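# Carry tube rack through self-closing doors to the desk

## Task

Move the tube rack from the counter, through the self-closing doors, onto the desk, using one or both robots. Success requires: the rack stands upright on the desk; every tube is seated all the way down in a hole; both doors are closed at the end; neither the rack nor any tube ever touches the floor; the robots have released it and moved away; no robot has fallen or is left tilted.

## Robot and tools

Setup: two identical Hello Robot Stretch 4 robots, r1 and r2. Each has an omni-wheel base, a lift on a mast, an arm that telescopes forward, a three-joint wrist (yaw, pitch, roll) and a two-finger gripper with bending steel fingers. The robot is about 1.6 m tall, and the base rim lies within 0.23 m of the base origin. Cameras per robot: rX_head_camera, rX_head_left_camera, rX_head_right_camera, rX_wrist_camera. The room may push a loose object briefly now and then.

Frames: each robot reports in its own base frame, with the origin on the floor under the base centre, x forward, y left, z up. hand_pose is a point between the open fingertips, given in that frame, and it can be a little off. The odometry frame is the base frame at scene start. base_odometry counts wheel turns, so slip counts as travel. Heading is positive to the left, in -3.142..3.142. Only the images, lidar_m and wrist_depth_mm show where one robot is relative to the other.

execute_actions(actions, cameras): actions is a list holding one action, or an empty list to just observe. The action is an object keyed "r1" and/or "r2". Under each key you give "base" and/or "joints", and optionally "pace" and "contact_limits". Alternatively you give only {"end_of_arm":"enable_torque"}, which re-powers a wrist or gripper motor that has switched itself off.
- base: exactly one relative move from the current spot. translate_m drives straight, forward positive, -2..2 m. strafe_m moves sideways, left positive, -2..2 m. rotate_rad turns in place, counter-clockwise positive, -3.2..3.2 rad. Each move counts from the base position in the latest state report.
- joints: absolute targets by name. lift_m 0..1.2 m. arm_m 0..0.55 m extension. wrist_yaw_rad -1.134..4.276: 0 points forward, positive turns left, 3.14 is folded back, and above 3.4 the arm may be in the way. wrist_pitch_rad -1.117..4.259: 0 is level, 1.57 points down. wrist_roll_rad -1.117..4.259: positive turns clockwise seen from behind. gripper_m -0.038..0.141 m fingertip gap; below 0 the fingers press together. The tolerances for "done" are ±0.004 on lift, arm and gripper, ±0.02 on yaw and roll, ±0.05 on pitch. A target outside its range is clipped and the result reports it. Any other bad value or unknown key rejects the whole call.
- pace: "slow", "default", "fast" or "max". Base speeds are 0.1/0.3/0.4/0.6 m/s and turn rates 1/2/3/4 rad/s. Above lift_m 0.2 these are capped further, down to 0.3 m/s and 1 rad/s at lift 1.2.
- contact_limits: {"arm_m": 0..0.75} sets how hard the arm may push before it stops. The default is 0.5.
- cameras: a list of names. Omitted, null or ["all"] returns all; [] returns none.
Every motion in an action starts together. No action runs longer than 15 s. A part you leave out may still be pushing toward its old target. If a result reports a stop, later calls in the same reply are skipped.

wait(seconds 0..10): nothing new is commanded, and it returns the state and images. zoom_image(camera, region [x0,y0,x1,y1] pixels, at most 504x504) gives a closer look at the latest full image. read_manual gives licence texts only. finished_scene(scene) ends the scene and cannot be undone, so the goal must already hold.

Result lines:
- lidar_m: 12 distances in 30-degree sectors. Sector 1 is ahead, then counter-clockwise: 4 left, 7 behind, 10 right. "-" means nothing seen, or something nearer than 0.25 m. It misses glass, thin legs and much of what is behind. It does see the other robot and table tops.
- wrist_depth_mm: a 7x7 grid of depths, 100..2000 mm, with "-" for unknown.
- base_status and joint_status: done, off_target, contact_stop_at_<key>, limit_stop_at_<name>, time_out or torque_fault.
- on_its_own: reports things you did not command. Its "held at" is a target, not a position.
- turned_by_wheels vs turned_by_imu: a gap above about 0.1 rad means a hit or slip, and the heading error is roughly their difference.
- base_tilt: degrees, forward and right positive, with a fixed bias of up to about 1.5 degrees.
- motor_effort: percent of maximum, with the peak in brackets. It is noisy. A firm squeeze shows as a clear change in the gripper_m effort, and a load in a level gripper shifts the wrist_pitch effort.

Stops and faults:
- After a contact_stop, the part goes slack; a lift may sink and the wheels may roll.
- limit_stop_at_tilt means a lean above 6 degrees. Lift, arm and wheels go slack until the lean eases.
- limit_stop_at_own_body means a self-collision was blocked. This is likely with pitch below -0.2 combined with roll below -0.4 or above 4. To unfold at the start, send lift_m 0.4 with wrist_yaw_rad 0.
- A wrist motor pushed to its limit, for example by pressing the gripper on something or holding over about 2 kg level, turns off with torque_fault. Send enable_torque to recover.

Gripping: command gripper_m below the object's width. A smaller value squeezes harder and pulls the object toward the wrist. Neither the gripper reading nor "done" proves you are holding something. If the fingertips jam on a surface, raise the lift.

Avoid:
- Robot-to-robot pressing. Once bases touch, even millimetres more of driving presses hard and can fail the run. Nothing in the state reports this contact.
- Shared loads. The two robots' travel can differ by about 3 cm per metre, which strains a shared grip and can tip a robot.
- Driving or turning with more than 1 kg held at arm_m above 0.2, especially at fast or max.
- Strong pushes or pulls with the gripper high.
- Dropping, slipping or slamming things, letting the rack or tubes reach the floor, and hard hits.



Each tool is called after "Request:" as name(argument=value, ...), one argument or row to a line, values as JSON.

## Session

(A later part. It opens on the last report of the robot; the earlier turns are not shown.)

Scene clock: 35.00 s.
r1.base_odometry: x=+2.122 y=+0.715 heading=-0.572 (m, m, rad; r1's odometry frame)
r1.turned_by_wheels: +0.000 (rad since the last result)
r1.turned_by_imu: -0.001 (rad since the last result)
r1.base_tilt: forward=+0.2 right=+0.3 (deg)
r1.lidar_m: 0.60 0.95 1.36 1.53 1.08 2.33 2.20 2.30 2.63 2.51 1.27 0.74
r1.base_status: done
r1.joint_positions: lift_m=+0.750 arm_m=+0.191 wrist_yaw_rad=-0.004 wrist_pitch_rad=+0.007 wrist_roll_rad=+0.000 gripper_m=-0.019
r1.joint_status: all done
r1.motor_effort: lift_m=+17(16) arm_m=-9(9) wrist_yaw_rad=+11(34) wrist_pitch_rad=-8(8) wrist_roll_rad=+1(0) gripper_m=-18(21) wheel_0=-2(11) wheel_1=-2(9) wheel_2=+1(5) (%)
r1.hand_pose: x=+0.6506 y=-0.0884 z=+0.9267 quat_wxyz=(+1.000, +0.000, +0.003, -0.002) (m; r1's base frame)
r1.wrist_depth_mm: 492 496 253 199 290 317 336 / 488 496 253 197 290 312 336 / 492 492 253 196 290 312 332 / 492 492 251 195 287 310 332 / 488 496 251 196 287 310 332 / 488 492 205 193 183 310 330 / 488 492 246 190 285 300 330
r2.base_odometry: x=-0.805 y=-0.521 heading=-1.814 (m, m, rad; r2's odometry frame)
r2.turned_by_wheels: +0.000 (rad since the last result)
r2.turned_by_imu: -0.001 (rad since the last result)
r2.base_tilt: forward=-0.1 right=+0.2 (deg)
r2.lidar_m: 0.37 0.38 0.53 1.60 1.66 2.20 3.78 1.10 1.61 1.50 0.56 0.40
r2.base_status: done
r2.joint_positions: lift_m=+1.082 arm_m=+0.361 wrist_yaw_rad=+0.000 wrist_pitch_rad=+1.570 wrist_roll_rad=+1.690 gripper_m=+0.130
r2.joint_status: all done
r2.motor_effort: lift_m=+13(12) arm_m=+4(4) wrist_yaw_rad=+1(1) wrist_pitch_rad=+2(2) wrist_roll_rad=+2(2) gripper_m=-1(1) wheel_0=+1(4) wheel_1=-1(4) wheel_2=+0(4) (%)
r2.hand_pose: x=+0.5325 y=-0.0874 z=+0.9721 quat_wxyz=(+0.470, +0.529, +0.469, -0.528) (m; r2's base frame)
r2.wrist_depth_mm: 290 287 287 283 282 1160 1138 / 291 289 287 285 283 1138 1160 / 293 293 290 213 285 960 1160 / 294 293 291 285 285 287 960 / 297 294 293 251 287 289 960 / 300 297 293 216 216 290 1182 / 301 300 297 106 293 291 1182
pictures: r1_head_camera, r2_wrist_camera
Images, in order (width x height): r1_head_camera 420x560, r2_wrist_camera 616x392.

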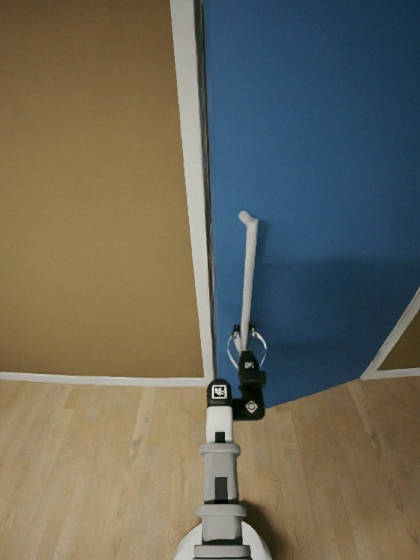

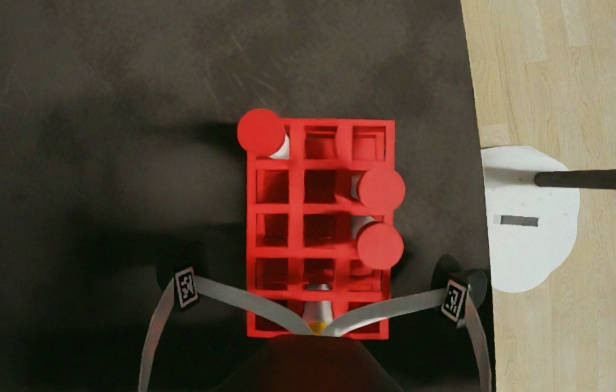

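Request:
execute_actions(
  actions=[
    {"r1":{"base":{"strafe_m":-0.065},"joints":{"arm_m":0.055},"pace":"slow"},"r2":{"joints":{"gripper_m":0.04}}},
  ],
  cameras=["r1_head_camera","r2_wrist_camera"],
)

Scene clock: 38.00 s.
r1.base_odometry: x=+2.087 y=+0.660 heading=-0.571 (m, m, rad; r1's odometry frame)
r1.turned_by_wheels: +0.000 (rad since the last result)
r1.turned_by_imu: +0.000 (rad since the last result)
r1.base_tilt: forward=+0.1 right=+0.3 (deg)
r1.lidar_m: 0.48 0.95 1.33 1.59 1.15 2.30 2.19 2.30 2.56 2.42 1.30 0.61
r1.base_status: done
r1.joint_positions: lift_m=+0.750 arm_m=+0.056 wrist_yaw_rad=+0.001 wrist_pitch_rad=+0.008 wrist_roll_rad=+0.000 gripper_m=-0.019
r1.joint_status: all done
r1.motor_effort: lift_m=+16(16) arm_m=-8(11) wrist_yaw_rad=-1(51) wrist_pitch_rad=-11(11) wrist_roll_rad=+0(0) gripper_m=-16(21) wheel_0=+1(15) wheel_1=+1(9) wheel_2=+2(7) (%)
r1.hand_pose: x=+0.5159 y=-0.0873 z=+0.9264 quat_wxyz=(+1.000, +0.000, +0.004, +0.000) (m; r1's base frame)
r1.wrist_depth_mm: 627 627 243 189 303 349 394 / 627 634 242 191 303 345 392 / 627 627 242 193 300 343 389 / 627 627 241 192 297 340 392 / 627 627 240 190 297 340 389 / 627 627 204 188 185 342 384 / 615 225 232 182 291 334 382
r2.base_odometry: x=-0.805 y=-0.521 heading=-1.814 (m, m, rad; r2's odometry frame)
r2.turned_by_wheels: +0.000 (rad since the last result)
r2.turned_by_imu: +0.000 (rad since the last result)
r2.base_tilt: forward=-0.1 right=+0.2 (deg)
r2.lidar_m: 0.37 0.39 0.53 1.59 1.64 2.16 3.79 1.15 1.63 1.51 0.58 0.40
r2.base_status: not commanded
r2.joint_positions: lift_m=+1.082 arm_m=+0.361 wrist_yaw_rad=+0.000 wrist_pitch_rad=+1.570 wrist_roll_rad=+1.690 gripper_m=+0.040
r2.joint_status: all done
r2.motor_effort: lift_m=+13(13) arm_m=+4(4) wrist_yaw_rad=+0(1) wrist_pitch_rad=+2(2) wrist_roll_rad=+2(1) gripper_m=-18(20) wheel_0=+1(1) wheel_1=-1(1) wheel_2=+0(0) (%)
r2.hand_pose: x=+0.5325 y=-0.0874 z=+0.9721 quat_wxyz=(+0.470, +0.529, +0.469, -0.528) (m; r2's base frame)
r2.wrist_depth_mm: 289 286 286 285 282 1160 1138 / 290 289 287 286 283 1160 1160 / 293 290 289 210 283 960 1138 / 294 293 290 211 286 286 960 / 297 294 293 244 278 289 960 / 298 297 199 211 193 289 1160 / 300 298 297 106 293 291 1182
pictures: r1_head_camera, r2_wrist_camera
Images, in order (width x height): r1_head_camera 420x560, r2_wrist_camera 616x392.

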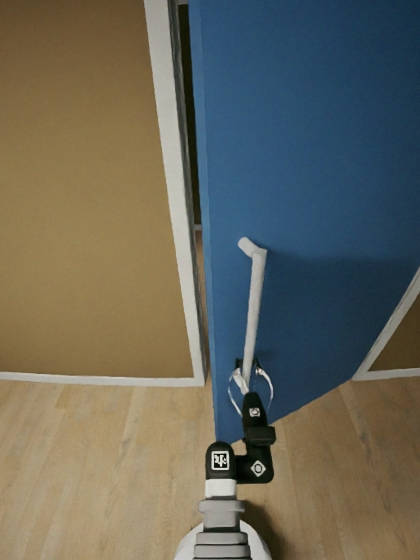

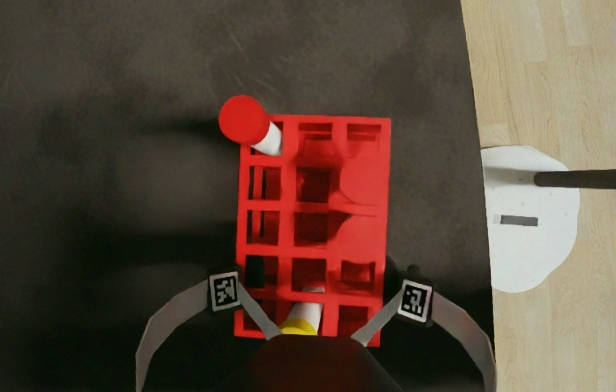

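Request:
zoom_image(
  camera="r2_wrist_camera",
  region=[190, 200, 460, 360],
)

Region (190, 200, 460, 360) of r2_wrist_camera's 616x392 image, scaled by 1.867; it fills the top 299 rows of this view, and the rest is white.

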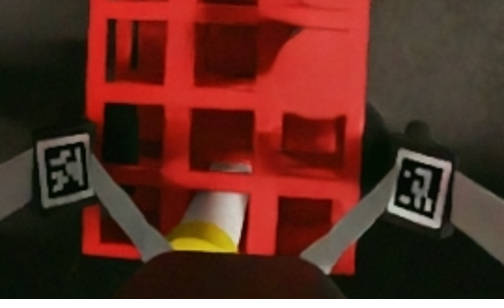

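Request:
execute_actions(
  actions=[
    {"r1":{"base":{"translate_m":-0.25},"joints":{"arm_m":0.30},"pace":"slow"},"r2":{"joints":{"gripper_m":0.125},"pace":"slow"}},
  ],
  cameras=["r1_head_camera","r2_wrist_camera"],
)

Scene clock: 42.67 s.
r1.base_odometry: x=+1.877 y=+0.795 heading=-0.572 (m, m, rad; r1's odometry frame)
r1.turned_by_wheels: -0.001 (rad since the last result)
r1.turned_by_imu: -0.001 (rad since the last result)
r1.base_tilt: forward=+0.2 right=+0.3 (deg)
r1.lidar_m: 0.72 1.22 1.65 1.07 1.07 2.06 1.95 2.05 2.57 2.43 1.62 0.90
r1.base_status: done
r1.joint_positions: lift_m=+0.750 arm_m=+0.299 wrist_yaw_rad=-0.002 wrist_pitch_rad=+0.007 wrist_roll_rad=+0.000 gripper_m=-0.019
r1.joint_status: all done
r1.motor_effort: lift_m=+17(17) arm_m=+5(8) wrist_yaw_rad=+4(7) wrist_pitch_rad=-8(12) wrist_roll_rad=+0(1) gripper_m=-17(19) wheel_0=-6(6) wheel_1=-4(7) wheel_2=+3(5) (%)
r1.hand_pose: x=+0.7584 y=-0.0879 z=+0.9267 quat_wxyz=(+1.000, +0.000, +0.003, -0.001) (m; r1's base frame)
r1.wrist_depth_mm: 634 640 240 256 304 349 399 / 627 634 240 190 301 347 399 / 634 627 241 189 300 347 397 / 627 634 239 188 298 343 397 / 634 634 240 186 298 343 397 / 634 627 202 187 183 342 389 / 627 257 234 182 293 322 392
r2.base_odometry: x=-0.805 y=-0.521 heading=-1.814 (m, m, rad; r2's odometry frame)
r2.turned_by_wheels: +0.000 (rad since the last result)
r2.turned_by_imu: -0.001 (rad since the last result)
r2.base_tilt: forward=-0.1 right=+0.2 (deg)
r2.lidar_m: 0.37 0.38 0.54 1.61 1.67 2.18 1.10 1.06 1.60 1.50 0.57 0.41
r2.base_status: not commanded
r2.joint_positions: lift_m=+1.082 arm_m=+0.361 wrist_yaw_rad=+0.000 wrist_pitch_rad=+1.570 wrist_roll_rad=+1.690 gripper_m=+0.125
r2.joint_status: all done
r2.motor_effort: lift_m=+13(13) arm_m=+4(4) wrist_yaw_rad=+1(1) wrist_pitch_rad=+2(2) wrist_roll_rad=+1(2) gripper_m=+0(16) wheel_0=+1(1) wheel_1=-1(1) wheel_2=+0(0) (%)
r2.hand_pose: x=+0.5325 y=-0.0874 z=+0.9721 quat_wxyz=(+0.470, +0.529, +0.469, -0.528) (m; r2's base frame)
r2.wrist_depth_mm: 290 287 286 283 282 1138 1138 / 291 289 287 286 283 1138 1138 / 293 291 289 213 286 960 1160 / 296 293 291 221 287 287 946 / 297 296 253 216 287 289 960 / 300 297 218 216 226 291 1160 / 300 300 297 106 291 291 1182
pictures: r1_head_camera, r2_wrist_camera
Images, in order (width x height): r1_head_camera 420x560, r2_wrist_camera 616x392.

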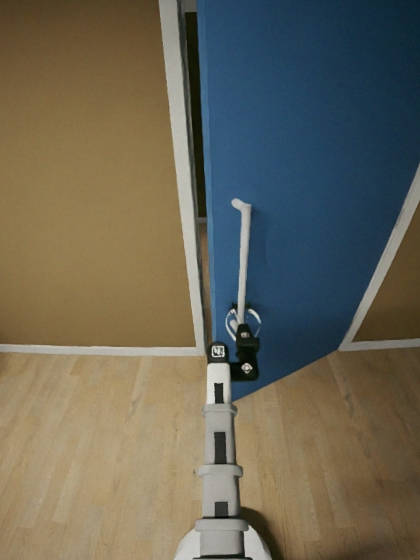

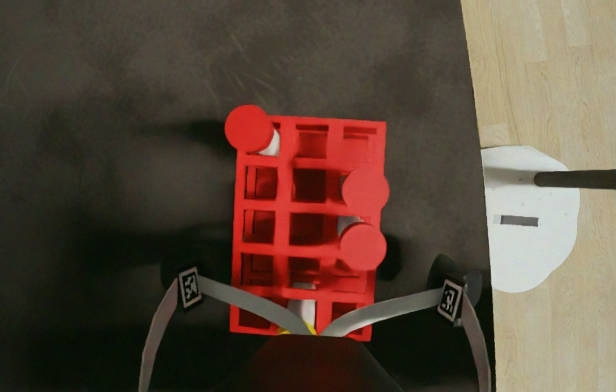

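Request:
execute_actions(
  actions=[
    {"r1":{"base":{"strafe_m":-0.088},"joints":{"arm_m":0.17},"pace":"slow"},"r2":{"joints":{"lift_m":1.096,"arm_m":0.37,"wrist_roll_rad":1.73},"pace":"slow"}},
  ],
  cameras=["r2_wrist_camera"],
)

Request:
execute_actions(
  actions=[
    {"r1":{"base":{"strafe_m":-0.115},"joints":{"arm_m":0.05},"pace":"slow"},"r2":{"joints":{"gripper_m":0.04},"pace":"slow"}},
  ],
  cameras=["r1_head_camera","r1_head_left_camera","r2_wrist_camera"],
)

Scene clock: 46.03 s.
r1.base_odometry: x=+1.829 y=+0.721 heading=-0.572 (m, m, rad; r1's odometry frame)
r1.turned_by_wheels: +0.000 (rad since the last result)
r1.turned_by_imu: +0.000 (rad since the last result)
r1.base_tilt: forward=+0.0 right=+0.3 (deg)
r1.lidar_m: 0.59 1.22 1.72 1.13 1.14 2.04 1.95 2.05 2.46 2.34 1.64 0.76
r1.base_status: done
r1.joint_positions: lift_m=+0.750 arm_m=+0.171 wrist_yaw_rad=+0.000 wrist_pitch_rad=+0.006 wrist_roll_rad=+0.000 gripper_m=-0.020
r1.joint_status: all done
r1.motor_effort: lift_m=+16(16) arm_m=-8(11) wrist_yaw_rad=+1(44) wrist_pitch_rad=-8(8) wrist_roll_rad=+0(0) gripper_m=-14(18) wheel_0=+0(16) wheel_1=-1(6) wheel_2=+3(10) (%)
r1.hand_pose: x=+0.6308 y=-0.0874 z=+0.9267 quat_wxyz=(+1.000, +0.000, +0.003, +0.000) (m; r1's base frame)
r1.wrist_depth_mm: 768 207 229 182 324 413 521 / 759 208 229 180 320 407 521 / 759 207 229 179 317 402 521 / 768 207 228 177 315 397 508 / 759 206 228 177 315 397 512 / 759 204 187 177 185 397 508 / 768 200 220 174 304 377 496
r2.base_odometry: x=-0.805 y=-0.521 heading=-1.814 (m, m, rad; r2's odometry frame)
r2.turned_by_wheels: +0.000 (rad since the last result)
r2.turned_by_imu: +0.000 (rad since the last result)
r2.base_tilt: forward=-0.1 right=+0.2 (deg)
r2.lidar_m: 0.36 0.39 0.52 1.61 1.66 2.21 1.16 1.15 1.61 1.51 0.56 0.37
r2.base_status: not commanded
r2.joint_positions: lift_m=+1.096 arm_m=+0.369 wrist_yaw_rad=+0.000 wrist_pitch_rad=+1.570 wrist_roll_rad=+1.730 gripper_m=+0.125
r2.joint_status: all done
r2.motor_effort: lift_m=+23(22) arm_m=+4(4) wrist_yaw_rad=+2(1) wrist_pitch_rad=+1(3) wrist_roll_rad=+2(1) gripper_m=-1(0) wheel_0=+1(1) wheel_1=-1(1) wheel_2=+0(0) (%)
r2.hand_pose: x=+0.5404 y=-0.0874 z=+0.9853 quat_wxyz=(+0.459, +0.538, +0.459, -0.538) (m; r2's base frame)
r2.wrist_depth_mm: 303 300 298 297 296 1160 1138 / 304 303 300 298 296 1138 1138 / 306 306 303 226 297 960 1160 / 309 306 304 263 298 300 976 / 310 309 307 264 301 301 976 / 314 310 307 227 260 301 1205 / 314 312 310 106 306 306 1205
pictures: r2_wrist_camera
Images, in order (width x height): r2_wrist_camera 616x392.

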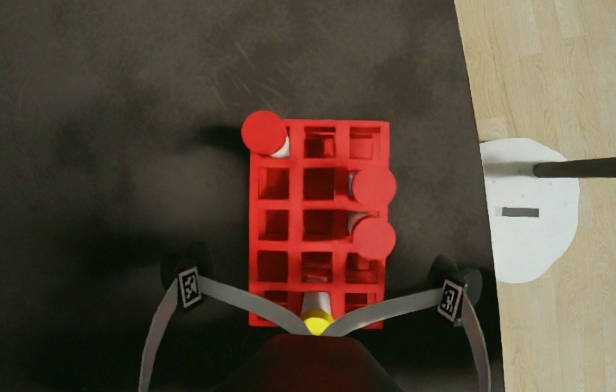

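Scene clock: 49.63 s.
r1.base_odometry: x=+1.767 y=+0.624 heading=-0.572 (m, m, rad; r1's odometry frame)
r1.turned_by_wheels: +0.000 (rad since the last result)
r1.turned_by_imu: +0.000 (rad since the last result)
r1.base_tilt: forward=-0.1 right=+0.2 (deg)
r1.lidar_m: 0.43 1.19 1.70 1.26 1.28 2.05 1.96 2.08 2.37 2.24 1.65 0.67
r1.base_status: done
r1.joint_positions: lift_m=+0.750 arm_m=+0.051 wrist_yaw_rad=+0.003 wrist_pitch_rad=+0.006 wrist_roll_rad=+0.000 gripper_m=-0.020
r1.joint_status: all done
r1.motor_effort: lift_m=+16(16) arm_m=-7(11) wrist_yaw_rad=-9(32) wrist_pitch_rad=-7(8) wrist_roll_rad=-1(1) gripper_m=-14(16) wheel_0=+0(10) wheel_1=-1(5) wheel_2=+3(9) (%)
r1.hand_pose: x=+0.5109 y=-0.0865 z=+0.9267 quat_wxyz=(+1.000, +0.000, +0.003, +0.002) (m; r1's base frame)
r1.wrist_depth_mm: 878 188 227 177 370 549 878 / 891 189 226 178 364 539 866 / 866 189 225 178 359 525 854 / 866 187 225 177 357 521 842 / 878 187 224 175 353 517 842 / 878 185 206 174 338 521 842 / 878 179 214 170 329 517 842
r2.base_odometry: x=-0.805 y=-0.521 heading=-1.814 (m, m, rad; r2's odometry frame)
r2.turned_by_wheels: +0.000 (rad since the last result)
r2.turned_by_imu: -0.001 (rad since the last result)
r2.base_tilt: forward=-0.1 right=+0.2 (deg)
r2.lidar_m: 0.37 0.37 0.55 1.60 1.65 2.17 1.28 1.27 1.60 1.50 0.57 0.40
r2.base_status: not commanded
r2.joint_positions: lift_m=+1.096 arm_m=+0.369 wrist_yaw_rad=+0.000 wrist_pitch_rad=+1.570 wrist_roll_rad=+1.730 gripper_m=+0.041
r2.joint_status: all done
r2.motor_effort: lift_m=+23(23) arm_m=+5(5) wrist_yaw_rad=+0(0) wrist_pitch_rad=+1(0) wrist_roll_rad=+2(1) gripper_m=-24(24) wheel_0=+1(1) wheel_1=-1(1) wheel_2=+0(0) (%)
r2.hand_pose: x=+0.5403 y=-0.0874 z=+0.9853 quat_wxyz=(+0.459, +0.538, +0.459, -0.538) (m; r2's base frame)
r2.wrist_depth_mm: 303 300 300 297 296 1160 1138 / 304 303 301 298 297 1160 1138 / 306 304 301 222 298 976 1160 / 309 306 304 258 222 298 960 / 310 309 306 259 226 301 976 / 312 310 210 225 211 301 1205 / 315 314 310 106 306 306 1182
pictures: r1_head_camera, r1_head_left_camera, r2_wrist_camera
Images, in order (width x height): r1_head_camera 420x560, r1_head_left_camera 420x672, r2_wrist_camera 616x392.

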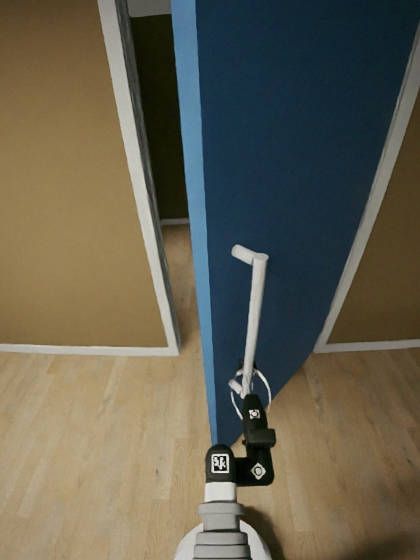

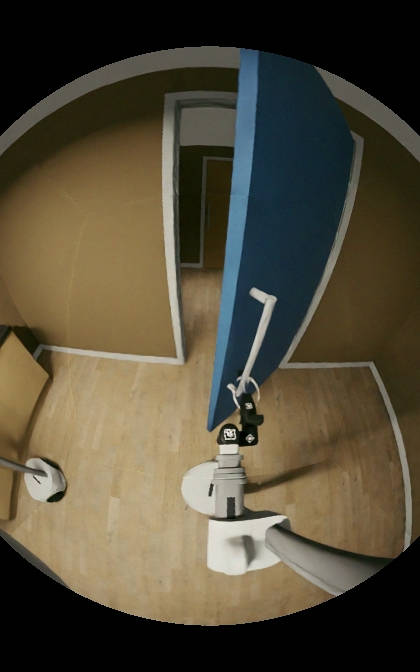

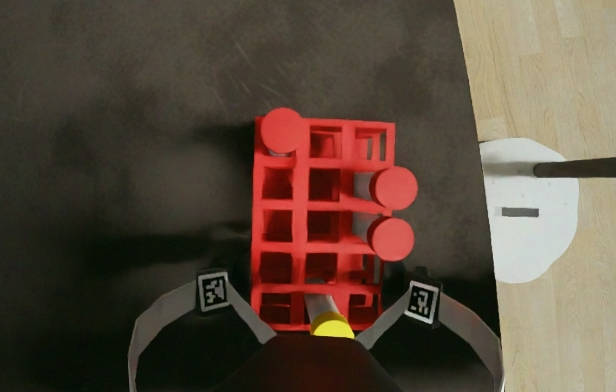

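Request:
execute_actions(
  actions=[
    {"r1":{"base":{"translate_m":-0.2},"joints":{"arm_m":0.247},"pace":"slow"},"r2":{"joints":{"lift_m":1.125},"pace":"slow"}},
  ],
  cameras=["r1_head_left_camera","r2_wrist_camera","r2_head_left_camera"],
)

Scene clock: 53.37 s.
r1.base_odometry: x=+1.599 y=+0.732 heading=-0.572 (m, m, rad; r1's odometry frame)
r1.turned_by_wheels: -0.001 (rad since the last result)
r1.turned_by_imu: -0.001 (rad since the last result)
r1.base_tilt: forward=+0.0 right=+0.3 (deg)
r1.lidar_m: 0.64 1.44 1.89 1.22 1.92 1.85 1.76 1.78 2.34 2.23 1.92 0.92
r1.base_status: done
r1.joint_positions: lift_m=+0.750 arm_m=+0.246 wrist_yaw_rad=+0.000 wrist_pitch_rad=+0.005 wrist_roll_rad=+0.000 gripper_m=-0.020
r1.joint_status: all done
r1.motor_effort: lift_m=+16(16) arm_m=+4(6) wrist_yaw_rad=+1(13) wrist_pitch_rad=-5(8) wrist_roll_rad=+0(0) gripper_m=-15(13) wheel_0=-7(8) wheel_1=-4(6) wheel_2=+3(9) (%)
r1.hand_pose: x=+0.7057 y=-0.0875 z=+0.9270 quat_wxyz=(+1.000, +0.000, +0.003, +0.000) (m; r1's base frame)
r1.wrist_depth_mm: 878 186 225 177 370 569 891 / 878 186 224 175 366 554 891 / 866 186 224 174 362 535 904 / 878 186 222 175 357 535 866 / 878 185 221 176 359 530 891 / 866 184 204 176 327 530 866 / 878 178 206 169 329 525 866
r2.base_odometry: x=-0.805 y=-0.521 heading=-1.814 (m, m, rad; r2's odometry frame)
r2.turned_by_wheels: +0.000 (rad since the last result)
r2.turned_by_imu: -0.001 (rad since the last result)
r2.base_tilt: forward=-0.1 right=+0.2 (deg)
r2.lidar_m: 0.38 0.39 0.54 1.59 1.66 2.21 1.22 1.34 1.62 1.52 0.58 0.38
r2.base_status: not commanded
r2.joint_positions: lift_m=+1.125 arm_m=+0.369 wrist_yaw_rad=+0.000 wrist_pitch_rad=+1.570 wrist_roll_rad=+1.730 gripper_m=+0.040
r2.joint_status: all done
r2.motor_effort: lift_m=+23(25) arm_m=+4(5) wrist_yaw_rad=+2(1) wrist_pitch_rad=+1(4) wrist_roll_rad=+2(1) gripper_m=-5(26) wheel_0=+1(1) wheel_1=-1(1) wheel_2=+0(0) (%)
r2.hand_pose: x=+0.5404 y=-0.0874 z=+1.0143 quat_wxyz=(+0.459, +0.538, +0.459, -0.538) (m; r2's base frame)
r2.wrist_depth_mm: 330 329 327 325 324 1182 1160 / 334 332 329 327 325 1160 1182 / 334 334 332 325 327 991 1182 / 338 336 334 291 327 1008 991 / 342 338 334 293 256 1008 1205 / 342 340 201 257 196 332 1205 / 343 342 338 106 334 334 1205
pictures: r1_head_left_camera, r2_head_left_camera, r2_wrist_camera
Images, in order (width x height): r1_head_left_camera 420x672, r2_head_left_camera 420x672, r2_wrist_camera 616x392.

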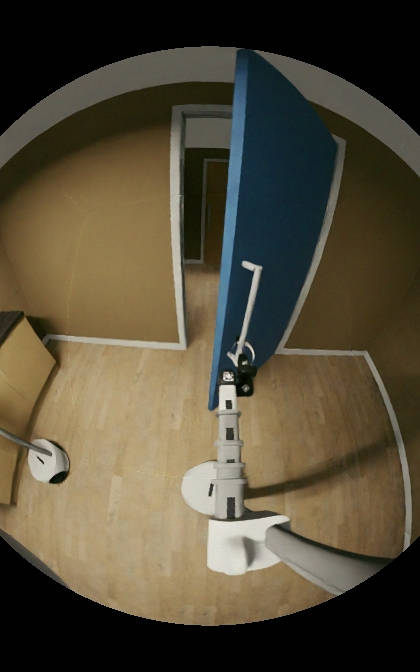

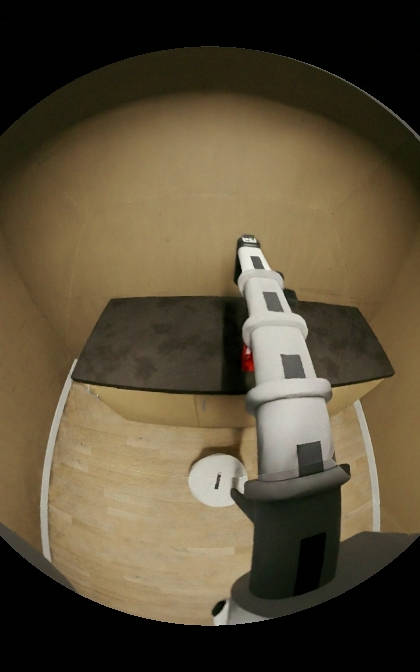

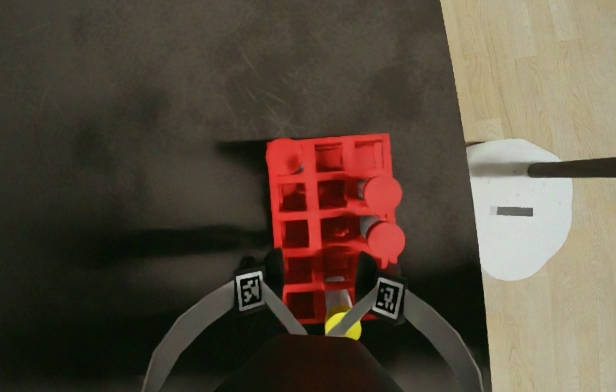

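Request:
execute_actions(
  actions=[
    {"r1":{"base":{"strafe_m":-0.12},"joints":{"arm_m":0.157},"pace":"slow"},"r2":{"joints":{"lift_m":1.195}}},
  ],
  cameras=["r2_wrist_camera"],
)

Scene clock: 57.13 s.
r1.base_odometry: x=+1.534 y=+0.631 heading=-0.572 (m, m, rad; r1's odometry frame)
r1.turned_by_wheels: +0.000 (rad since the last result)
r1.turned_by_imu: -0.001 (rad since the last result)
r1.base_tilt: forward=+0.1 right=+0.1 (deg)
r1.lidar_m: 0.56 1.42 1.97 1.35 2.05 1.83 1.75 1.85 2.24 2.08 1.93 0.91
r1.base_status: done
r1.joint_positions: lift_m=+0.750 arm_m=+0.158 wrist_yaw_rad=+0.004 wrist_pitch_rad=+0.006 wrist_roll_rad=+0.000 gripper_m=-0.020
r1.joint_status: all done
r1.motor_effort: lift_m=+16(16) arm_m=-7(13) wrist_yaw_rad=-12(20) wrist_pitch_rad=-5(5) wrist_roll_rad=+0(0) gripper_m=-12(14) wheel_0=+2(6) wheel_1=-1(6) wheel_2=+1(8) (%)
r1.hand_pose: x=+0.6181 y=-0.0862 z=+0.9269 quat_wxyz=(+1.000, +0.000, +0.003, +0.002) (m; r1's base frame)
r1.wrist_depth_mm: 173 181 229 175 452 946 991 / 175 181 228 175 445 904 991 / 174 181 227 175 439 854 976 / 175 181 227 177 433 842 976 / 176 180 226 177 430 820 991 / 177 179 202 176 402 831 976 / 176 166 213 163 379 842 976
r2.base_odometry: x=-0.805 y=-0.521 heading=-1.814 (m, m, rad; r2's odometry frame)
r2.turned_by_wheels: +0.000 (rad since the last result)
r2.turned_by_imu: -0.001 (rad since the last result)
r2.base_tilt: forward=-0.1 right=+0.2 (deg)
r2.lidar_m: 0.37 0.38 0.52 1.60 1.64 2.18 1.36 1.57 1.60 1.50 0.58 0.39
r2.base_status: not commanded
r2.joint_positions: lift_m=+1.195 arm_m=+0.369 wrist_yaw_rad=+0.000 wrist_pitch_rad=+1.570 wrist_roll_rad=+1.730 gripper_m=+0.040
r2.joint_status: all done
r2.motor_effort: lift_m=+22(24) arm_m=+4(4) wrist_yaw_rad=+0(1) wrist_pitch_rad=+0(1) wrist_roll_rad=+1(1) gripper_m=-4(5) wheel_0=+1(1) wheel_1=-1(1) wheel_2=+0(0) (%)
r2.hand_pose: x=+0.5404 y=-0.0874 z=+1.0843 quat_wxyz=(+0.459, +0.538, +0.459, -0.538) (m; r2's base frame)
r2.wrist_depth_mm: 402 399 397 394 392 1255 1229 / 402 402 399 394 394 1229 1255 / 404 404 399 397 397 1255 1255 / 407 404 404 397 397 1060 1160 / 410 410 404 329 402 1078 1281 / 415 410 200 347 196 1281 1281 / 415 415 410 106 407 1281 1281
pictures: r2_wrist_camera
Images, in order (width x height): r2_wrist_camera 616x392.

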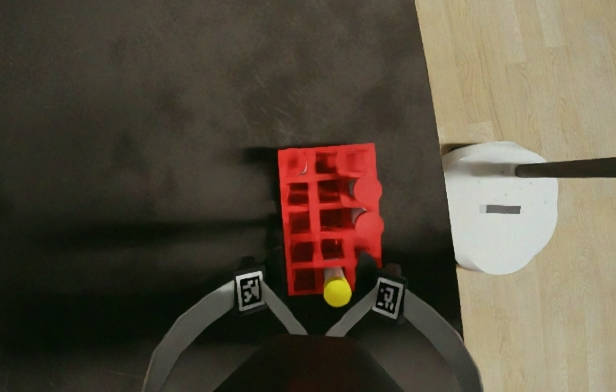

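Request:
execute_actions(
  actions=[
    {"r1":{"base":{"strafe_m":-0.14},"joints":{"arm_m":0.10},"pace":"slow"},"r2":{"base":{"rotate_rad":-0.08},"joints":{"arm_m":0.0,"wrist_pitch_rad":0.0,"wrist_roll_rad":0.0,"gripper_m":0.141},"pace":"fast"}},
  ],
  cameras=["r1_head_left_camera"],
)

Scene clock: 60.70 s.
r1.base_odometry: x=+1.458 y=+0.514 heading=-0.572 (m, m, rad; r1's odometry frame)
r1.turned_by_wheels: +0.000 (rad since the last result)
r1.turned_by_imu: -0.001 (rad since the last result)
r1.base_tilt: forward=+0.1 right=+0.1 (deg)
r1.lidar_m: 0.45 1.46 1.96 1.47 2.22 1.86 1.77 1.85 2.09 1.96 1.92 1.05
r1.base_status: done
r1.joint_positions: lift_m=+0.750 arm_m=+0.101 wrist_yaw_rad=+0.007 wrist_pitch_rad=+0.006 wrist_roll_rad=+0.000 gripper_m=-0.020
r1.joint_status: all done
r1.on_its_own: wrist_yaw_rad is at rest, and its effort (-19) is outside its rest range (-13 to +13)
r1.motor_effort: lift_m=+16(16) arm_m=-6(14) wrist_yaw_rad=-19(30) wrist_pitch_rad=-7(10) wrist_roll_rad=+0(1) gripper_m=-12(19) wheel_0=+3(11) wheel_1=-1(13) wheel_2=+0(6) (%)
r1.hand_pose: x=+0.5610 y=-0.0855 z=+0.9267 quat_wxyz=(+1.000, +0.000, +0.003, +0.003) (m; r1's base frame)
r1.wrist_depth_mm: 138 168 215 329 621 1042 1025 / 137 169 214 162 609 1042 1025 / 137 169 215 160 597 1025 1025 / 136 168 214 159 585 1008 1042 / 136 167 213 157 569 1008 1025 / 135 165 182 157 512 1025 1008 / 135 147 208 153 421 1042 1025
r2.base_odometry: x=-0.805 y=-0.521 heading=-1.894 (m, m, rad; r2's odometry frame)
r2.turned_by_wheels: -0.080 (rad since the last result)
r2.turned_by_imu: -0.081 (rad since the last result)
r2.base_tilt: forward=-0.1 right=+0.2 (deg)
r2.lidar_m: 0.37 0.38 0.50 1.62 1.64 2.07 1.50 1.48 1.66 1.52 0.62 0.42
r2.base_status: done
r2.joint_positions: lift_m=+1.195 arm_m=+0.002 wrist_yaw_rad=+0.000 wrist_pitch_rad=+0.003 wrist_roll_rad=+0.000 gripper_m=+0.141
r2.joint_status: all done
joint sent to its limit — the command would take r2.arm_m past its lower limit, so that joint was sent only as far as its limit.
r2.motor_effort: lift_m=+22(22) arm_m=-4(4) wrist_yaw_rad=+1(1) wrist_pitch_rad=-6(12) wrist_roll_rad=-1(1) gripper_m=+2(5) wheel_0=+1(5) wheel_1=+0(3) wheel_2=+0(6) (%)
r2.hand_pose: x=+0.4611 y=-0.0875 z=+1.3721 quat_wxyz=(+1.000, +0.000, +0.001, +0.000) (m; r2's base frame)
r2.wrist_depth_mm: 741 759 788 798 820 842 866 / 750 768 798 809 820 854 866 / 759 778 798 831 842 866 878 / 768 778 798 820 842 854 878 / 778 798 798 831 854 866 891 / 778 788 820 831 854 219 917 / 788 809 820 106 878 891 917
pictures: r1_head_left_camera
Images, in order (width x height): r1_head_left_camera 420x672.

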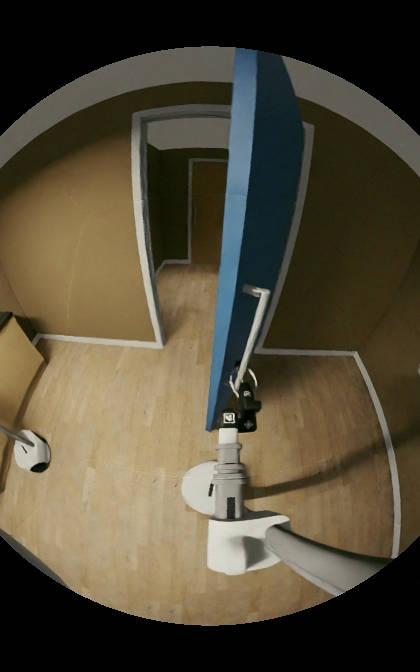

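Request:
execute_actions(
  actions=[
    {"r2":{"base":{"translate_m":-0.1},"joints":{"lift_m":0.78},"pace":"fast"}},
  ],
  cameras=["r2_wrist_camera","r2_head_camera"],
)

Scene clock: 63.30 s.
r1.base_odometry: x=+1.458 y=+0.514 heading=-0.572 (m, m, rad; r1's odometry frame)
r1.turned_by_wheels: +0.000 (rad since the last result)
r1.turned_by_imu: -0.001 (rad since the last result)
r1.base_tilt: forward=+0.2 right=+0.1 (deg)
r1.lidar_m: 0.46 1.48 1.98 1.39 2.19 1.86 1.78 1.85 2.08 1.94 1.92 1.04
r1.base_status: not commanded
r1.joint_positions: lift_m=+0.750 arm_m=+0.101 wrist_yaw_rad=+0.006 wrist_pitch_rad=+0.006 wrist_roll_rad=+0.000 gripper_m=-0.020
r1.joint_status: not commanded
r1.on_its_own: wrist_yaw_rad is at rest, and its effort (-18) is outside its rest range (-13 to +13)
r1.motor_effort: lift_m=+16(16) arm_m=-6(6) wrist_yaw_rad=-18(18) wrist_pitch_rad=-8(7) wrist_roll_rad=-1(0) gripper_m=-13(10) wheel_0=+3(3) wheel_1=+0(0) wheel_2=+1(1) (%)
r1.hand_pose: x=+0.5610 y=-0.0856 z=+0.9268 quat_wxyz=(+1.000, +0.000, +0.003, +0.003) (m; r1's base frame)
r1.wrist_depth_mm: 138 168 214 332 634 1042 1025 / 137 168 215 163 615 1042 1042 / 137 168 214 160 597 1042 1025 / 137 169 214 159 585 1042 1025 / 136 167 213 158 580 1025 1042 / 135 166 182 157 512 1042 1060 / 135 147 207 153 424 1042 991
r2.base_odometry: x=-0.774 y=-0.426 heading=-1.894 (m, m, rad; r2's odometry frame)
r2.turned_by_wheels: +0.000 (rad since the last result)
r2.turned_by_imu: +0.000 (rad since the last result)
r2.base_tilt: forward=-0.1 right=+0.2 (deg)
r2.lidar_m: 0.46 0.47 0.60 1.57 1.62 2.02 1.40 1.41 1.66 1.52 0.78 0.51
r2.base_status: done
r2.joint_positions: lift_m=+0.780 arm_m=+0.002 wrist_yaw_rad=+0.000 wrist_pitch_rad=+0.002 wrist_roll_rad=+0.000 gripper_m=+0.141
r2.joint_status: all done
r2.motor_effort: lift_m=+13(20) arm_m=-4(5) wrist_yaw_rad=+0(0) wrist_pitch_rad=-5(6) wrist_roll_rad=-1(1) gripper_m=+0(1) wheel_0=-1(10) wheel_1=-1(5) wheel_2=+0(6) (%)
r2.hand_pose: x=+0.4611 y=-0.0875 z=+0.9579 quat_wxyz=(+1.000, +0.000, +0.001, +0.000) (m; r2's base frame)
r2.wrist_depth_mm: 831 854 866 891 917 931 976 / 842 866 891 904 931 960 976 / 842 866 891 904 931 960 976 / 842 866 878 415 946 960 1008 / 415 442 392 384 521 549 569 / 262 265 271 296 282 218 307 / 262 267 272 106 283 293 296
pictures: r2_head_camera, r2_wrist_camera
Images, in order (width x height): r2_head_camera 420x560, r2_wrist_camera 616x392.

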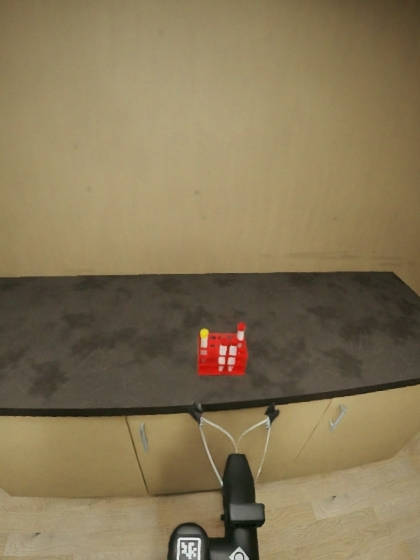

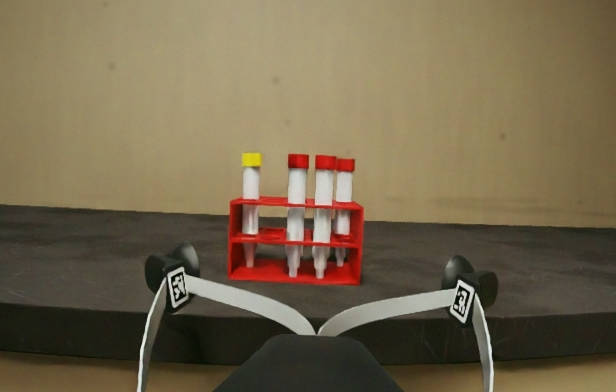

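Request:
execute_actions(
  actions=[
    {"r2":{"base":{"strafe_m":0.024},"joints":{"arm_m":0.10}}},
  ],
  cameras=["r2_wrist_camera","r2_head_camera"],
)

Scene clock: 65.10 s.
r1.base_odometry: x=+1.458 y=+0.514 heading=-0.572 (m, m, rad; r1's odometry frame)
r1.turned_by_wheels: +0.000 (rad since the last result)
r1.turned_by_imu: -0.001 (rad since the last result)
r1.base_tilt: forward=-0.1 right=+0.0 (deg)
r1.lidar_m: 0.45 1.46 1.98 1.37 2.19 1.86 1.76 1.81 2.05 1.97 1.94 1.05
r1.base_status: not commanded
r1.joint_positions: lift_m=+0.750 arm_m=+0.101 wrist_yaw_rad=+0.006 wrist_pitch_rad=+0.006 wrist_roll_rad=+0.000 gripper_m=-0.020
r1.joint_status: not commanded
r1.on_its_own: wrist_yaw_rad is at rest, and its effort (-18) is outside its rest range (-13 to +13)
r1.motor_effort: lift_m=+16(16) arm_m=-6(6) wrist_yaw_rad=-18(18) wrist_pitch_rad=-7(7) wrist_roll_rad=+0(0) gripper_m=-11(12) wheel_0=+3(3) wheel_1=+0(0) wheel_2=+1(1) (%)
r1.hand_pose: x=+0.5610 y=-0.0856 z=+0.9268 quat_wxyz=(+1.000, +0.000, +0.003, +0.003) (m; r1's base frame)
r1.wrist_depth_mm: 138 168 215 332 634 1025 1042 / 137 168 215 162 609 1042 1042 / 137 169 214 160 597 1042 1025 / 137 168 214 159 585 1025 1025 / 136 167 213 158 580 1025 1042 / 135 166 182 156 517 1025 1042 / 135 147 208 153 424 1025 1025
r2.base_odometry: x=-0.751 y=-0.434 heading=-1.894 (m, m, rad; r2's odometry frame)
r2.turned_by_wheels: +0.000 (rad since the last result)
r2.turned_by_imu: +0.000 (rad since the last result)
r2.base_tilt: forward=-0.1 right=+0.2 (deg)
r2.lidar_m: 0.47 0.47 0.61 1.57 1.58 1.97 1.40 1.40 1.71 1.54 0.77 0.54
r2.base_status: done
r2.joint_positions: lift_m=+0.780 arm_m=+0.099 wrist_yaw_rad=+0.000 wrist_pitch_rad=+0.002 wrist_roll_rad=+0.000 gripper_m=+0.141
r2.joint_status: all done
r2.motor_effort: lift_m=+13(13) arm_m=+4(5) wrist_yaw_rad=+1(0) wrist_pitch_rad=-6(6) wrist_roll_rad=+0(0) gripper_m=+1(1) wheel_0=+1(4) wheel_1=+1(6) wheel_2=+1(3) (%)
r2.hand_pose: x=+0.5587 y=-0.0874 z=+0.9579 quat_wxyz=(+1.000, +0.000, +0.001, +0.000) (m; r2's base frame)
r2.wrist_depth_mm: 741 759 778 798 831 842 854 / 750 768 778 809 831 854 866 / 759 778 788 809 842 854 878 / 768 788 798 300 842 866 891 / 413 439 301 317 303 544 564 / 254 249 245 271 258 218 306 / 193 192 209 106 221 209 -
pictures: r2_head_camera, r2_wrist_camera
Images, in order (width x height): r2_head_camera 420x560, r2_wrist_camera 616x392.

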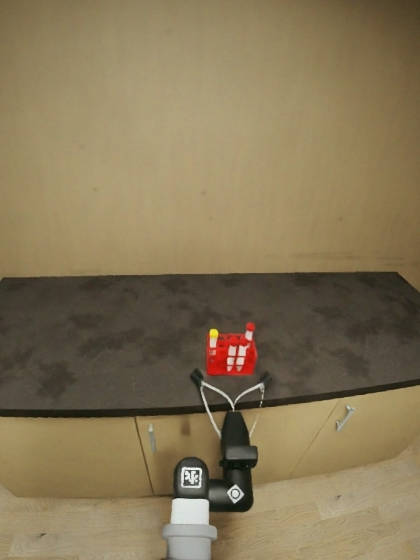

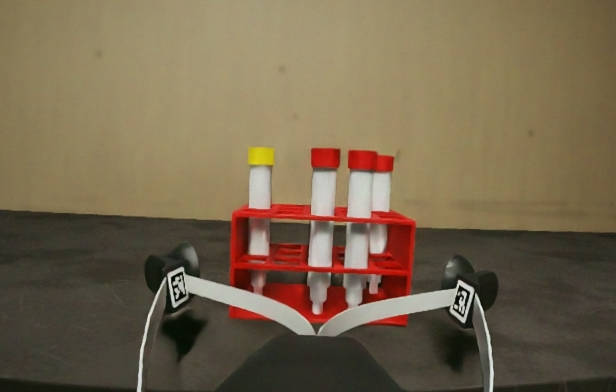

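Request:
execute_actions(
  actions=[
    {"r2":{"joints":{"arm_m":0.158,"lift_m":0.787},"pace":"slow","contact_limits":{"arm_m":0.2}}},
  ],
  cameras=["r2_wrist_camera","r2_head_camera"],
)

Scene clock: 67.40 s.
r1.base_odometry: x=+1.458 y=+0.514 heading=-0.572 (m, m, rad; r1's odometry frame)
r1.turned_by_wheels: +0.000 (rad since the last result)
r1.turned_by_imu: -0.001 (rad since the last result)
r1.base_tilt: forward=+0.1 right=+0.3 (deg)
r1.lidar_m: 0.44 1.47 1.98 1.38 2.20 1.85 1.75 1.83 2.10 1.96 1.91 1.02
r1.base_status: not commanded
r1.joint_positions: lift_m=+0.750 arm_m=+0.101 wrist_yaw_rad=+0.006 wrist_pitch_rad=+0.006 wrist_roll_rad=+0.000 gripper_m=-0.020
r1.joint_status: not commanded
r1.on_its_own: wrist_yaw_rad is at rest, and its effort (-18) is outside its rest range (-13 to +13)
r1.motor_effort: lift_m=+16(15) arm_m=-6(6) wrist_yaw_rad=-18(18) wrist_pitch_rad=-7(7) wrist_roll_rad=+0(1) gripper_m=-9(11) wheel_0=+3(3) wheel_1=+0(0) wheel_2=+1(1) (%)
r1.hand_pose: x=+0.5610 y=-0.0856 z=+0.9268 quat_wxyz=(+1.000, +0.000, +0.003, +0.003) (m; r1's base frame)
r1.wrist_depth_mm: 138 168 216 332 634 1042 1042 / 136 169 215 161 609 1025 1042 / 137 168 215 160 591 1042 1060 / 137 168 214 158 591 1042 1008 / 136 167 213 157 574 1025 1060 / 135 165 182 156 512 1025 1025 / 135 147 207 153 424 1042 1042
r2.base_odometry: x=-0.751 y=-0.434 heading=-1.894 (m, m, rad; r2's odometry frame)
r2.turned_by_wheels: +0.000 (rad since the last result)
r2.turned_by_imu: +0.000 (rad since the last result)
r2.base_tilt: forward=-0.1 right=+0.2 (deg)
r2.lidar_m: 0.47 0.47 0.64 1.57 1.57 2.00 1.40 1.41 1.69 1.54 0.78 0.53
r2.base_status: not commanded
r2.joint_positions: lift_m=+0.787 arm_m=+0.157 wrist_yaw_rad=+0.000 wrist_pitch_rad=+0.002 wrist_roll_rad=+0.000 gripper_m=+0.141
r2.joint_status: all done
r2.motor_effort: lift_m=+23(22) arm_m=+5(5) wrist_yaw_rad=+1(0) wrist_pitch_rad=-6(5) wrist_roll_rad=-1(0) gripper_m=-1(1) wheel_0=+1(2) wheel_1=+0(0) wheel_2=+1(1) (%)
r2.contact_limits: arm_m 0.2
r2.hand_pose: x=+0.6166 y=-0.0874 z=+0.9641 quat_wxyz=(+1.000, +0.000, +0.001, +0.000) (m; r2's base frame)
r2.wrist_depth_mm: 699 715 732 750 759 788 809 / 699 715 732 750 768 788 809 / 707 723 732 768 778 798 820 / 707 723 732 759 258 809 831 / 436 462 226 213 226 574 591 / 268 262 229 210 211 219 322 / 204 203 208 106 216 220 234
pictures: r2_head_camera, r2_wrist_camera
Images, in order (width x height): r2_head_camera 420x560, r2_wrist_camera 616x392.

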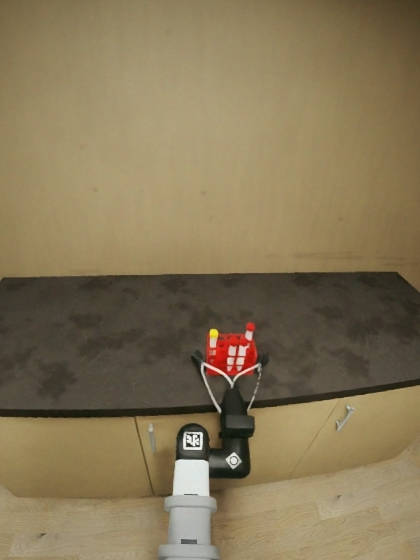

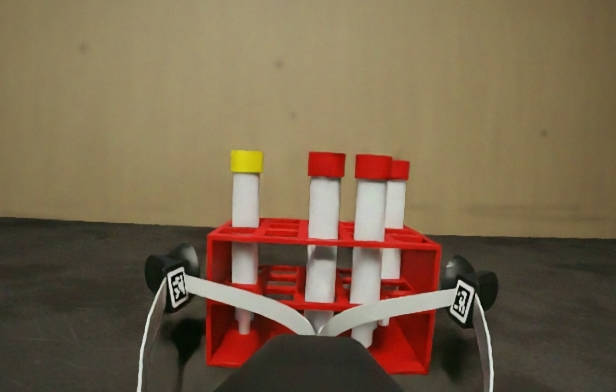

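Request:
execute_actions(
  actions=[
    {"r2":{"joints":{"arm_m":0.168},"pace":"slow","contact_limits":{"arm_m":0.2}}},
  ],
  cameras=["r2_wrist_camera"],
)

Request:
execute_actions(
  actions=[
    {"r2":{"joints":{"gripper_m":0.085}}},
  ],
  cameras=["r2_wrist_camera","r2_head_camera"],
)

Scene clock: 68.57 s.
r1.base_odometry: x=+1.458 y=+0.514 heading=-0.572 (m, m, rad; r1's odometry frame)
r1.turned_by_wheels: +0.000 (rad since the last result)
r1.turned_by_imu: +0.000 (rad since the last result)
r1.base_tilt: forward=+0.2 right=+0.1 (deg)
r1.lidar_m: 0.47 1.47 1.95 1.41 2.18 1.85 1.75 1.81 2.09 1.96 1.93 1.04
r1.base_status: not commanded
r1.joint_positions: lift_m=+0.750 arm_m=+0.101 wrist_yaw_rad=+0.006 wrist_pitch_rad=+0.006 wrist_roll_rad=+0.000 gripper_m=-0.020
r1.joint_status: not commanded
r1.on_its_own: wrist_yaw_rad is at rest, and its effort (-18) is outside its rest range (-13 to +13)
r1.motor_effort: lift_m=+16(16) arm_m=-6(6) wrist_yaw_rad=-18(18) wrist_pitch_rad=-7(7) wrist_roll_rad=+1(1) gripper_m=-10(11) wheel_0=+3(3) wheel_1=+0(0) wheel_2=+1(1) (%)
r1.hand_pose: x=+0.5610 y=-0.0856 z=+0.9268 quat_wxyz=(+1.000, +0.000, +0.003, +0.003) (m; r1's base frame)
r1.wrist_depth_mm: 138 168 215 332 627 1025 1042 / 137 168 215 162 615 1042 1042 / 137 168 215 160 597 1060 1025 / 137 168 213 158 585 1025 1025 / 136 168 213 158 580 1025 1025 / 135 166 182 157 517 1025 1042 / 135 147 208 152 427 1025 1042
r2.base_odometry: x=-0.751 y=-0.434 heading=-1.894 (m, m, rad; r2's odometry frame)
r2.turned_by_wheels: +0.000 (rad since the last result)
r2.turned_by_imu: +0.000 (rad since the last result)
r2.base_tilt: forward=-0.1 right=+0.2 (deg)
r2.lidar_m: 0.46 0.48 0.63 1.56 1.59 2.00 1.38 1.41 1.71 1.55 0.78 0.55
r2.base_status: not commanded
r2.joint_positions: lift_m=+0.787 arm_m=+0.167 wrist_yaw_rad=+0.000 wrist_pitch_rad=+0.002 wrist_roll_rad=+0.000 gripper_m=+0.141
r2.joint_status: all done
r2.motor_effort: lift_m=+23(23) arm_m=+4(4) wrist_yaw_rad=+0(2) wrist_pitch_rad=-5(5) wrist_roll_rad=+0(1) gripper_m=-1(0) wheel_0=+1(1) wheel_1=+1(0) wheel_2=+0(0) (%)
r2.contact_limits: arm_m 0.2
r2.hand_pose: x=+0.6266 y=-0.0874 z=+0.9641 quat_wxyz=(+1.000, +0.000, +0.001, +0.000) (m; r2's base frame)
r2.wrist_depth_mm: 683 699 723 732 750 768 788 / 691 707 723 741 759 778 798 / 699 715 732 741 768 778 809 / 707 715 732 750 252 798 820 / 433 462 224 207 204 580 597 / 268 260 225 202 203 218 322 / 204 203 208 106 214 219 234
pictures: r2_wrist_camera
Images, in order (width x height): r2_wrist_camera 616x392.

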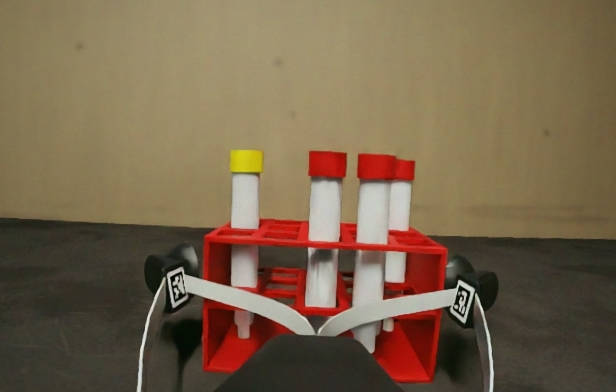

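Scene clock: 70.17 s.
r1.base_odometry: x=+1.458 y=+0.514 heading=-0.572 (m, m, rad; r1's odometry frame)
r1.turned_by_wheels: +0.000 (rad since the last result)
r1.turned_by_imu: +0.000 (rad since the last result)
r1.base_tilt: forward=+0.1 right=+0.1 (deg)
r1.lidar_m: 0.43 1.48 1.96 1.40 2.17 1.83 1.74 1.87 2.06 1.98 1.92 1.07
r1.base_status: not commanded
r1.joint_positions: lift_m=+0.750 arm_m=+0.101 wrist_yaw_rad=+0.006 wrist_pitch_rad=+0.006 wrist_roll_rad=+0.000 gripper_m=-0.020
r1.joint_status: not commanded
r1.on_its_own: wrist_yaw_rad is at rest, and its effort (-18) is outside its rest range (-13 to +13)
r1.motor_effort: lift_m=+16(16) arm_m=-6(6) wrist_yaw_rad=-18(18) wrist_pitch_rad=-7(7) wrist_roll_rad=+0(0) gripper_m=-14(11) wheel_0=+3(3) wheel_1=+0(0) wheel_2=+1(1) (%)
r1.hand_pose: x=+0.5610 y=-0.0856 z=+0.9268 quat_wxyz=(+1.000, +0.000, +0.003, +0.003) (m; r1's base frame)
r1.wrist_depth_mm: 138 168 216 330 634 1042 1060 / 137 168 216 162 621 1042 1025 / 137 169 216 160 597 1025 1025 / 136 168 214 158 585 1025 1042 / 136 167 212 158 574 1042 1025 / 135 165 182 157 517 1025 1025 / 135 147 207 153 421 1025 1025
r2.base_odometry: x=-0.751 y=-0.434 heading=-1.894 (m, m, rad; r2's odometry frame)
r2.turned_by_wheels: +0.000 (rad since the last result)
r2.turned_by_imu: +0.000 (rad since the last result)
r2.base_tilt: forward=-0.1 right=+0.2 (deg)
r2.lidar_m: 0.47 0.49 0.63 1.56 1.59 1.99 1.40 1.40 1.70 1.54 0.78 0.54
r2.base_status: not commanded
r2.joint_positions: lift_m=+0.787 arm_m=+0.167 wrist_yaw_rad=+0.000 wrist_pitch_rad=+0.002 wrist_roll_rad=+0.000 gripper_m=+0.085
r2.joint_status: all done
r2.motor_effort: lift_m=+23(23) arm_m=+4(4) wrist_yaw_rad=+1(1) wrist_pitch_rad=-6(5) wrist_roll_rad=+0(1) gripper_m=-24(21) wheel_0=+1(1) wheel_1=+0(1) wheel_2=+1(1) (%)
r2.hand_pose: x=+0.6266 y=-0.0874 z=+0.9641 quat_wxyz=(+1.000, +0.000, +0.001, +0.000) (m; r2's base frame)
r2.wrist_depth_mm: 691 699 715 732 750 778 778 / 683 699 732 741 768 788 798 / 691 707 723 741 768 788 798 / 707 723 723 750 242 798 820 / 433 462 224 197 195 574 591 / 268 247 203 214 195 189 322 / 203 203 206 106 201 220 234
pictures: r2_head_camera, r2_wrist_camera
Images, in order (width x height): r2_head_camera 420x560, r2_wrist_camera 616x392.

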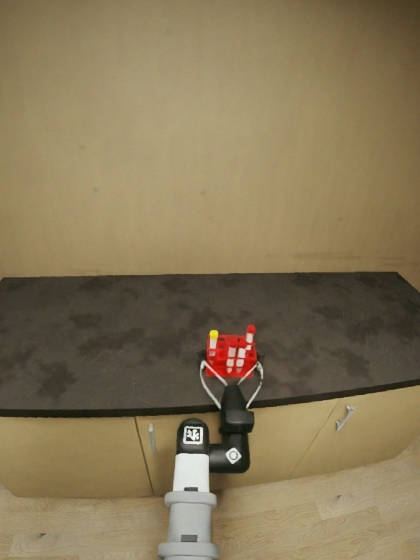

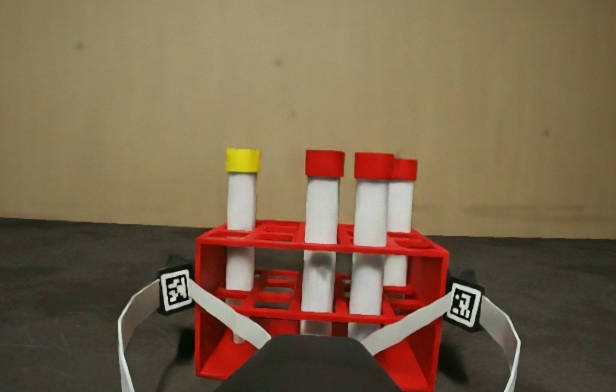

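Good grip. Test lift.

Request:
execute_actions(
  actions=[
    {"r2":{"joints":{"lift_m":0.815},"pace":"slow"}},
  ],
  cameras=["r2_wrist_camera","r2_head_camera"],
)

Scene clock: 71.40 s.
r1.base_odometry: x=+1.458 y=+0.514 heading=-0.572 (m, m, rad; r1's odometry frame)
r1.turned_by_wheels: +0.000 (rad since the last result)
r1.turned_by_imu: +0.000 (rad since the last result)
r1.base_tilt: forward=+0.2 right=+0.0 (deg)
r1.lidar_m: 0.45 1.48 1.97 1.39 2.17 1.85 1.76 1.86 2.06 1.96 1.92 1.06
r1.base_status: not commanded
r1.joint_positions: lift_m=+0.750 arm_m=+0.101 wrist_yaw_rad=+0.006 wrist_pitch_rad=+0.006 wrist_roll_rad=+0.000 gripper_m=-0.020
r1.joint_status: not commanded
r1.on_its_own: wrist_yaw_rad is at rest, and its effort (-18) is outside its rest range (-13 to +13)
r1.motor_effort: lift_m=+16(16) arm_m=-6(6) wrist_yaw_rad=-18(18) wrist_pitch_rad=-7(7) wrist_roll_rad=+0(0) gripper_m=-9(10) wheel_0=+3(3) wheel_1=+0(0) wheel_2=+1(1) (%)
r1.hand_pose: x=+0.5610 y=-0.0856 z=+0.9268 quat_wxyz=(+1.000, +0.000, +0.003, +0.003) (m; r1's base frame)
r1.wrist_depth_mm: 138 168 215 332 634 1025 1025 / 137 169 215 162 609 1042 1042 / 136 169 214 160 597 1025 1042 / 137 168 213 158 580 1060 1042 / 136 167 213 158 580 1042 1042 / 135 165 182 156 512 1025 1042 / 135 147 208 152 424 1025 1025
r2.base_odometry: x=-0.751 y=-0.434 heading=-1.894 (m, m, rad; r2's odometry frame)
r2.turned_by_wheels: +0.000 (rad since the last result)
r2.turned_by_imu: +0.000 (rad since the last result)
r2.base_tilt: forward=-0.1 right=+0.2 (deg)
r2.lidar_m: 0.45 0.49 0.62 1.56 1.59 2.00 1.42 1.41 1.71 1.55 0.77 0.51
r2.base_status: not commanded
r2.joint_positions: lift_m=+0.815 arm_m=+0.167 wrist_yaw_rad=+0.000 wrist_pitch_rad=+0.003 wrist_roll_rad=+0.000 gripper_m=+0.085
r2.joint_status: all done
r2.motor_effort: lift_m=+23(23) arm_m=+4(4) wrist_yaw_rad=+0(0) wrist_pitch_rad=-8(8) wrist_roll_rad=+0(1) gripper_m=-25(22) wheel_0=+1(1) wheel_1=+0(1) wheel_2=+1(1) (%)
r2.hand_pose: x=+0.6266 y=-0.0874 z=+0.9919 quat_wxyz=(+1.000, +0.000, +0.002, +0.000) (m; r2's base frame)
r2.wrist_depth_mm: 691 699 715 732 759 768 788 / 683 699 723 741 759 778 798 / 691 715 723 750 768 778 798 / 699 723 732 759 243 798 809 / 535 569 224 202 196 715 732 / 332 307 203 213 195 189 399 / 253 252 220 106 201 274 290
pictures: r2_head_camera, r2_wrist_camera
Images, in order (width x height): r2_head_camera 420x560, r2_wrist_camera 616x392.

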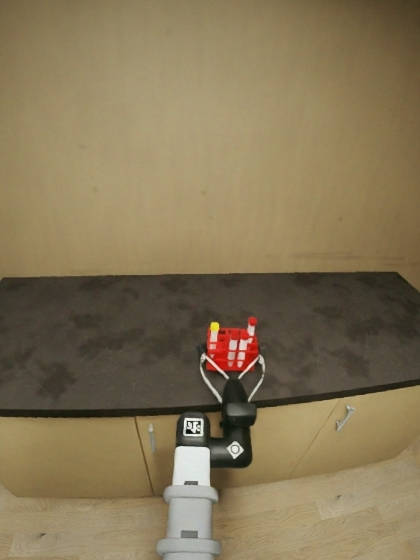

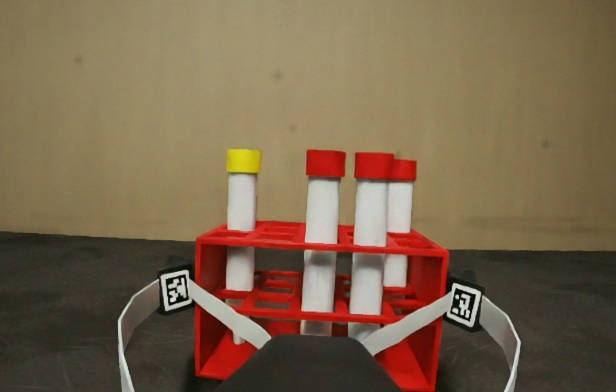

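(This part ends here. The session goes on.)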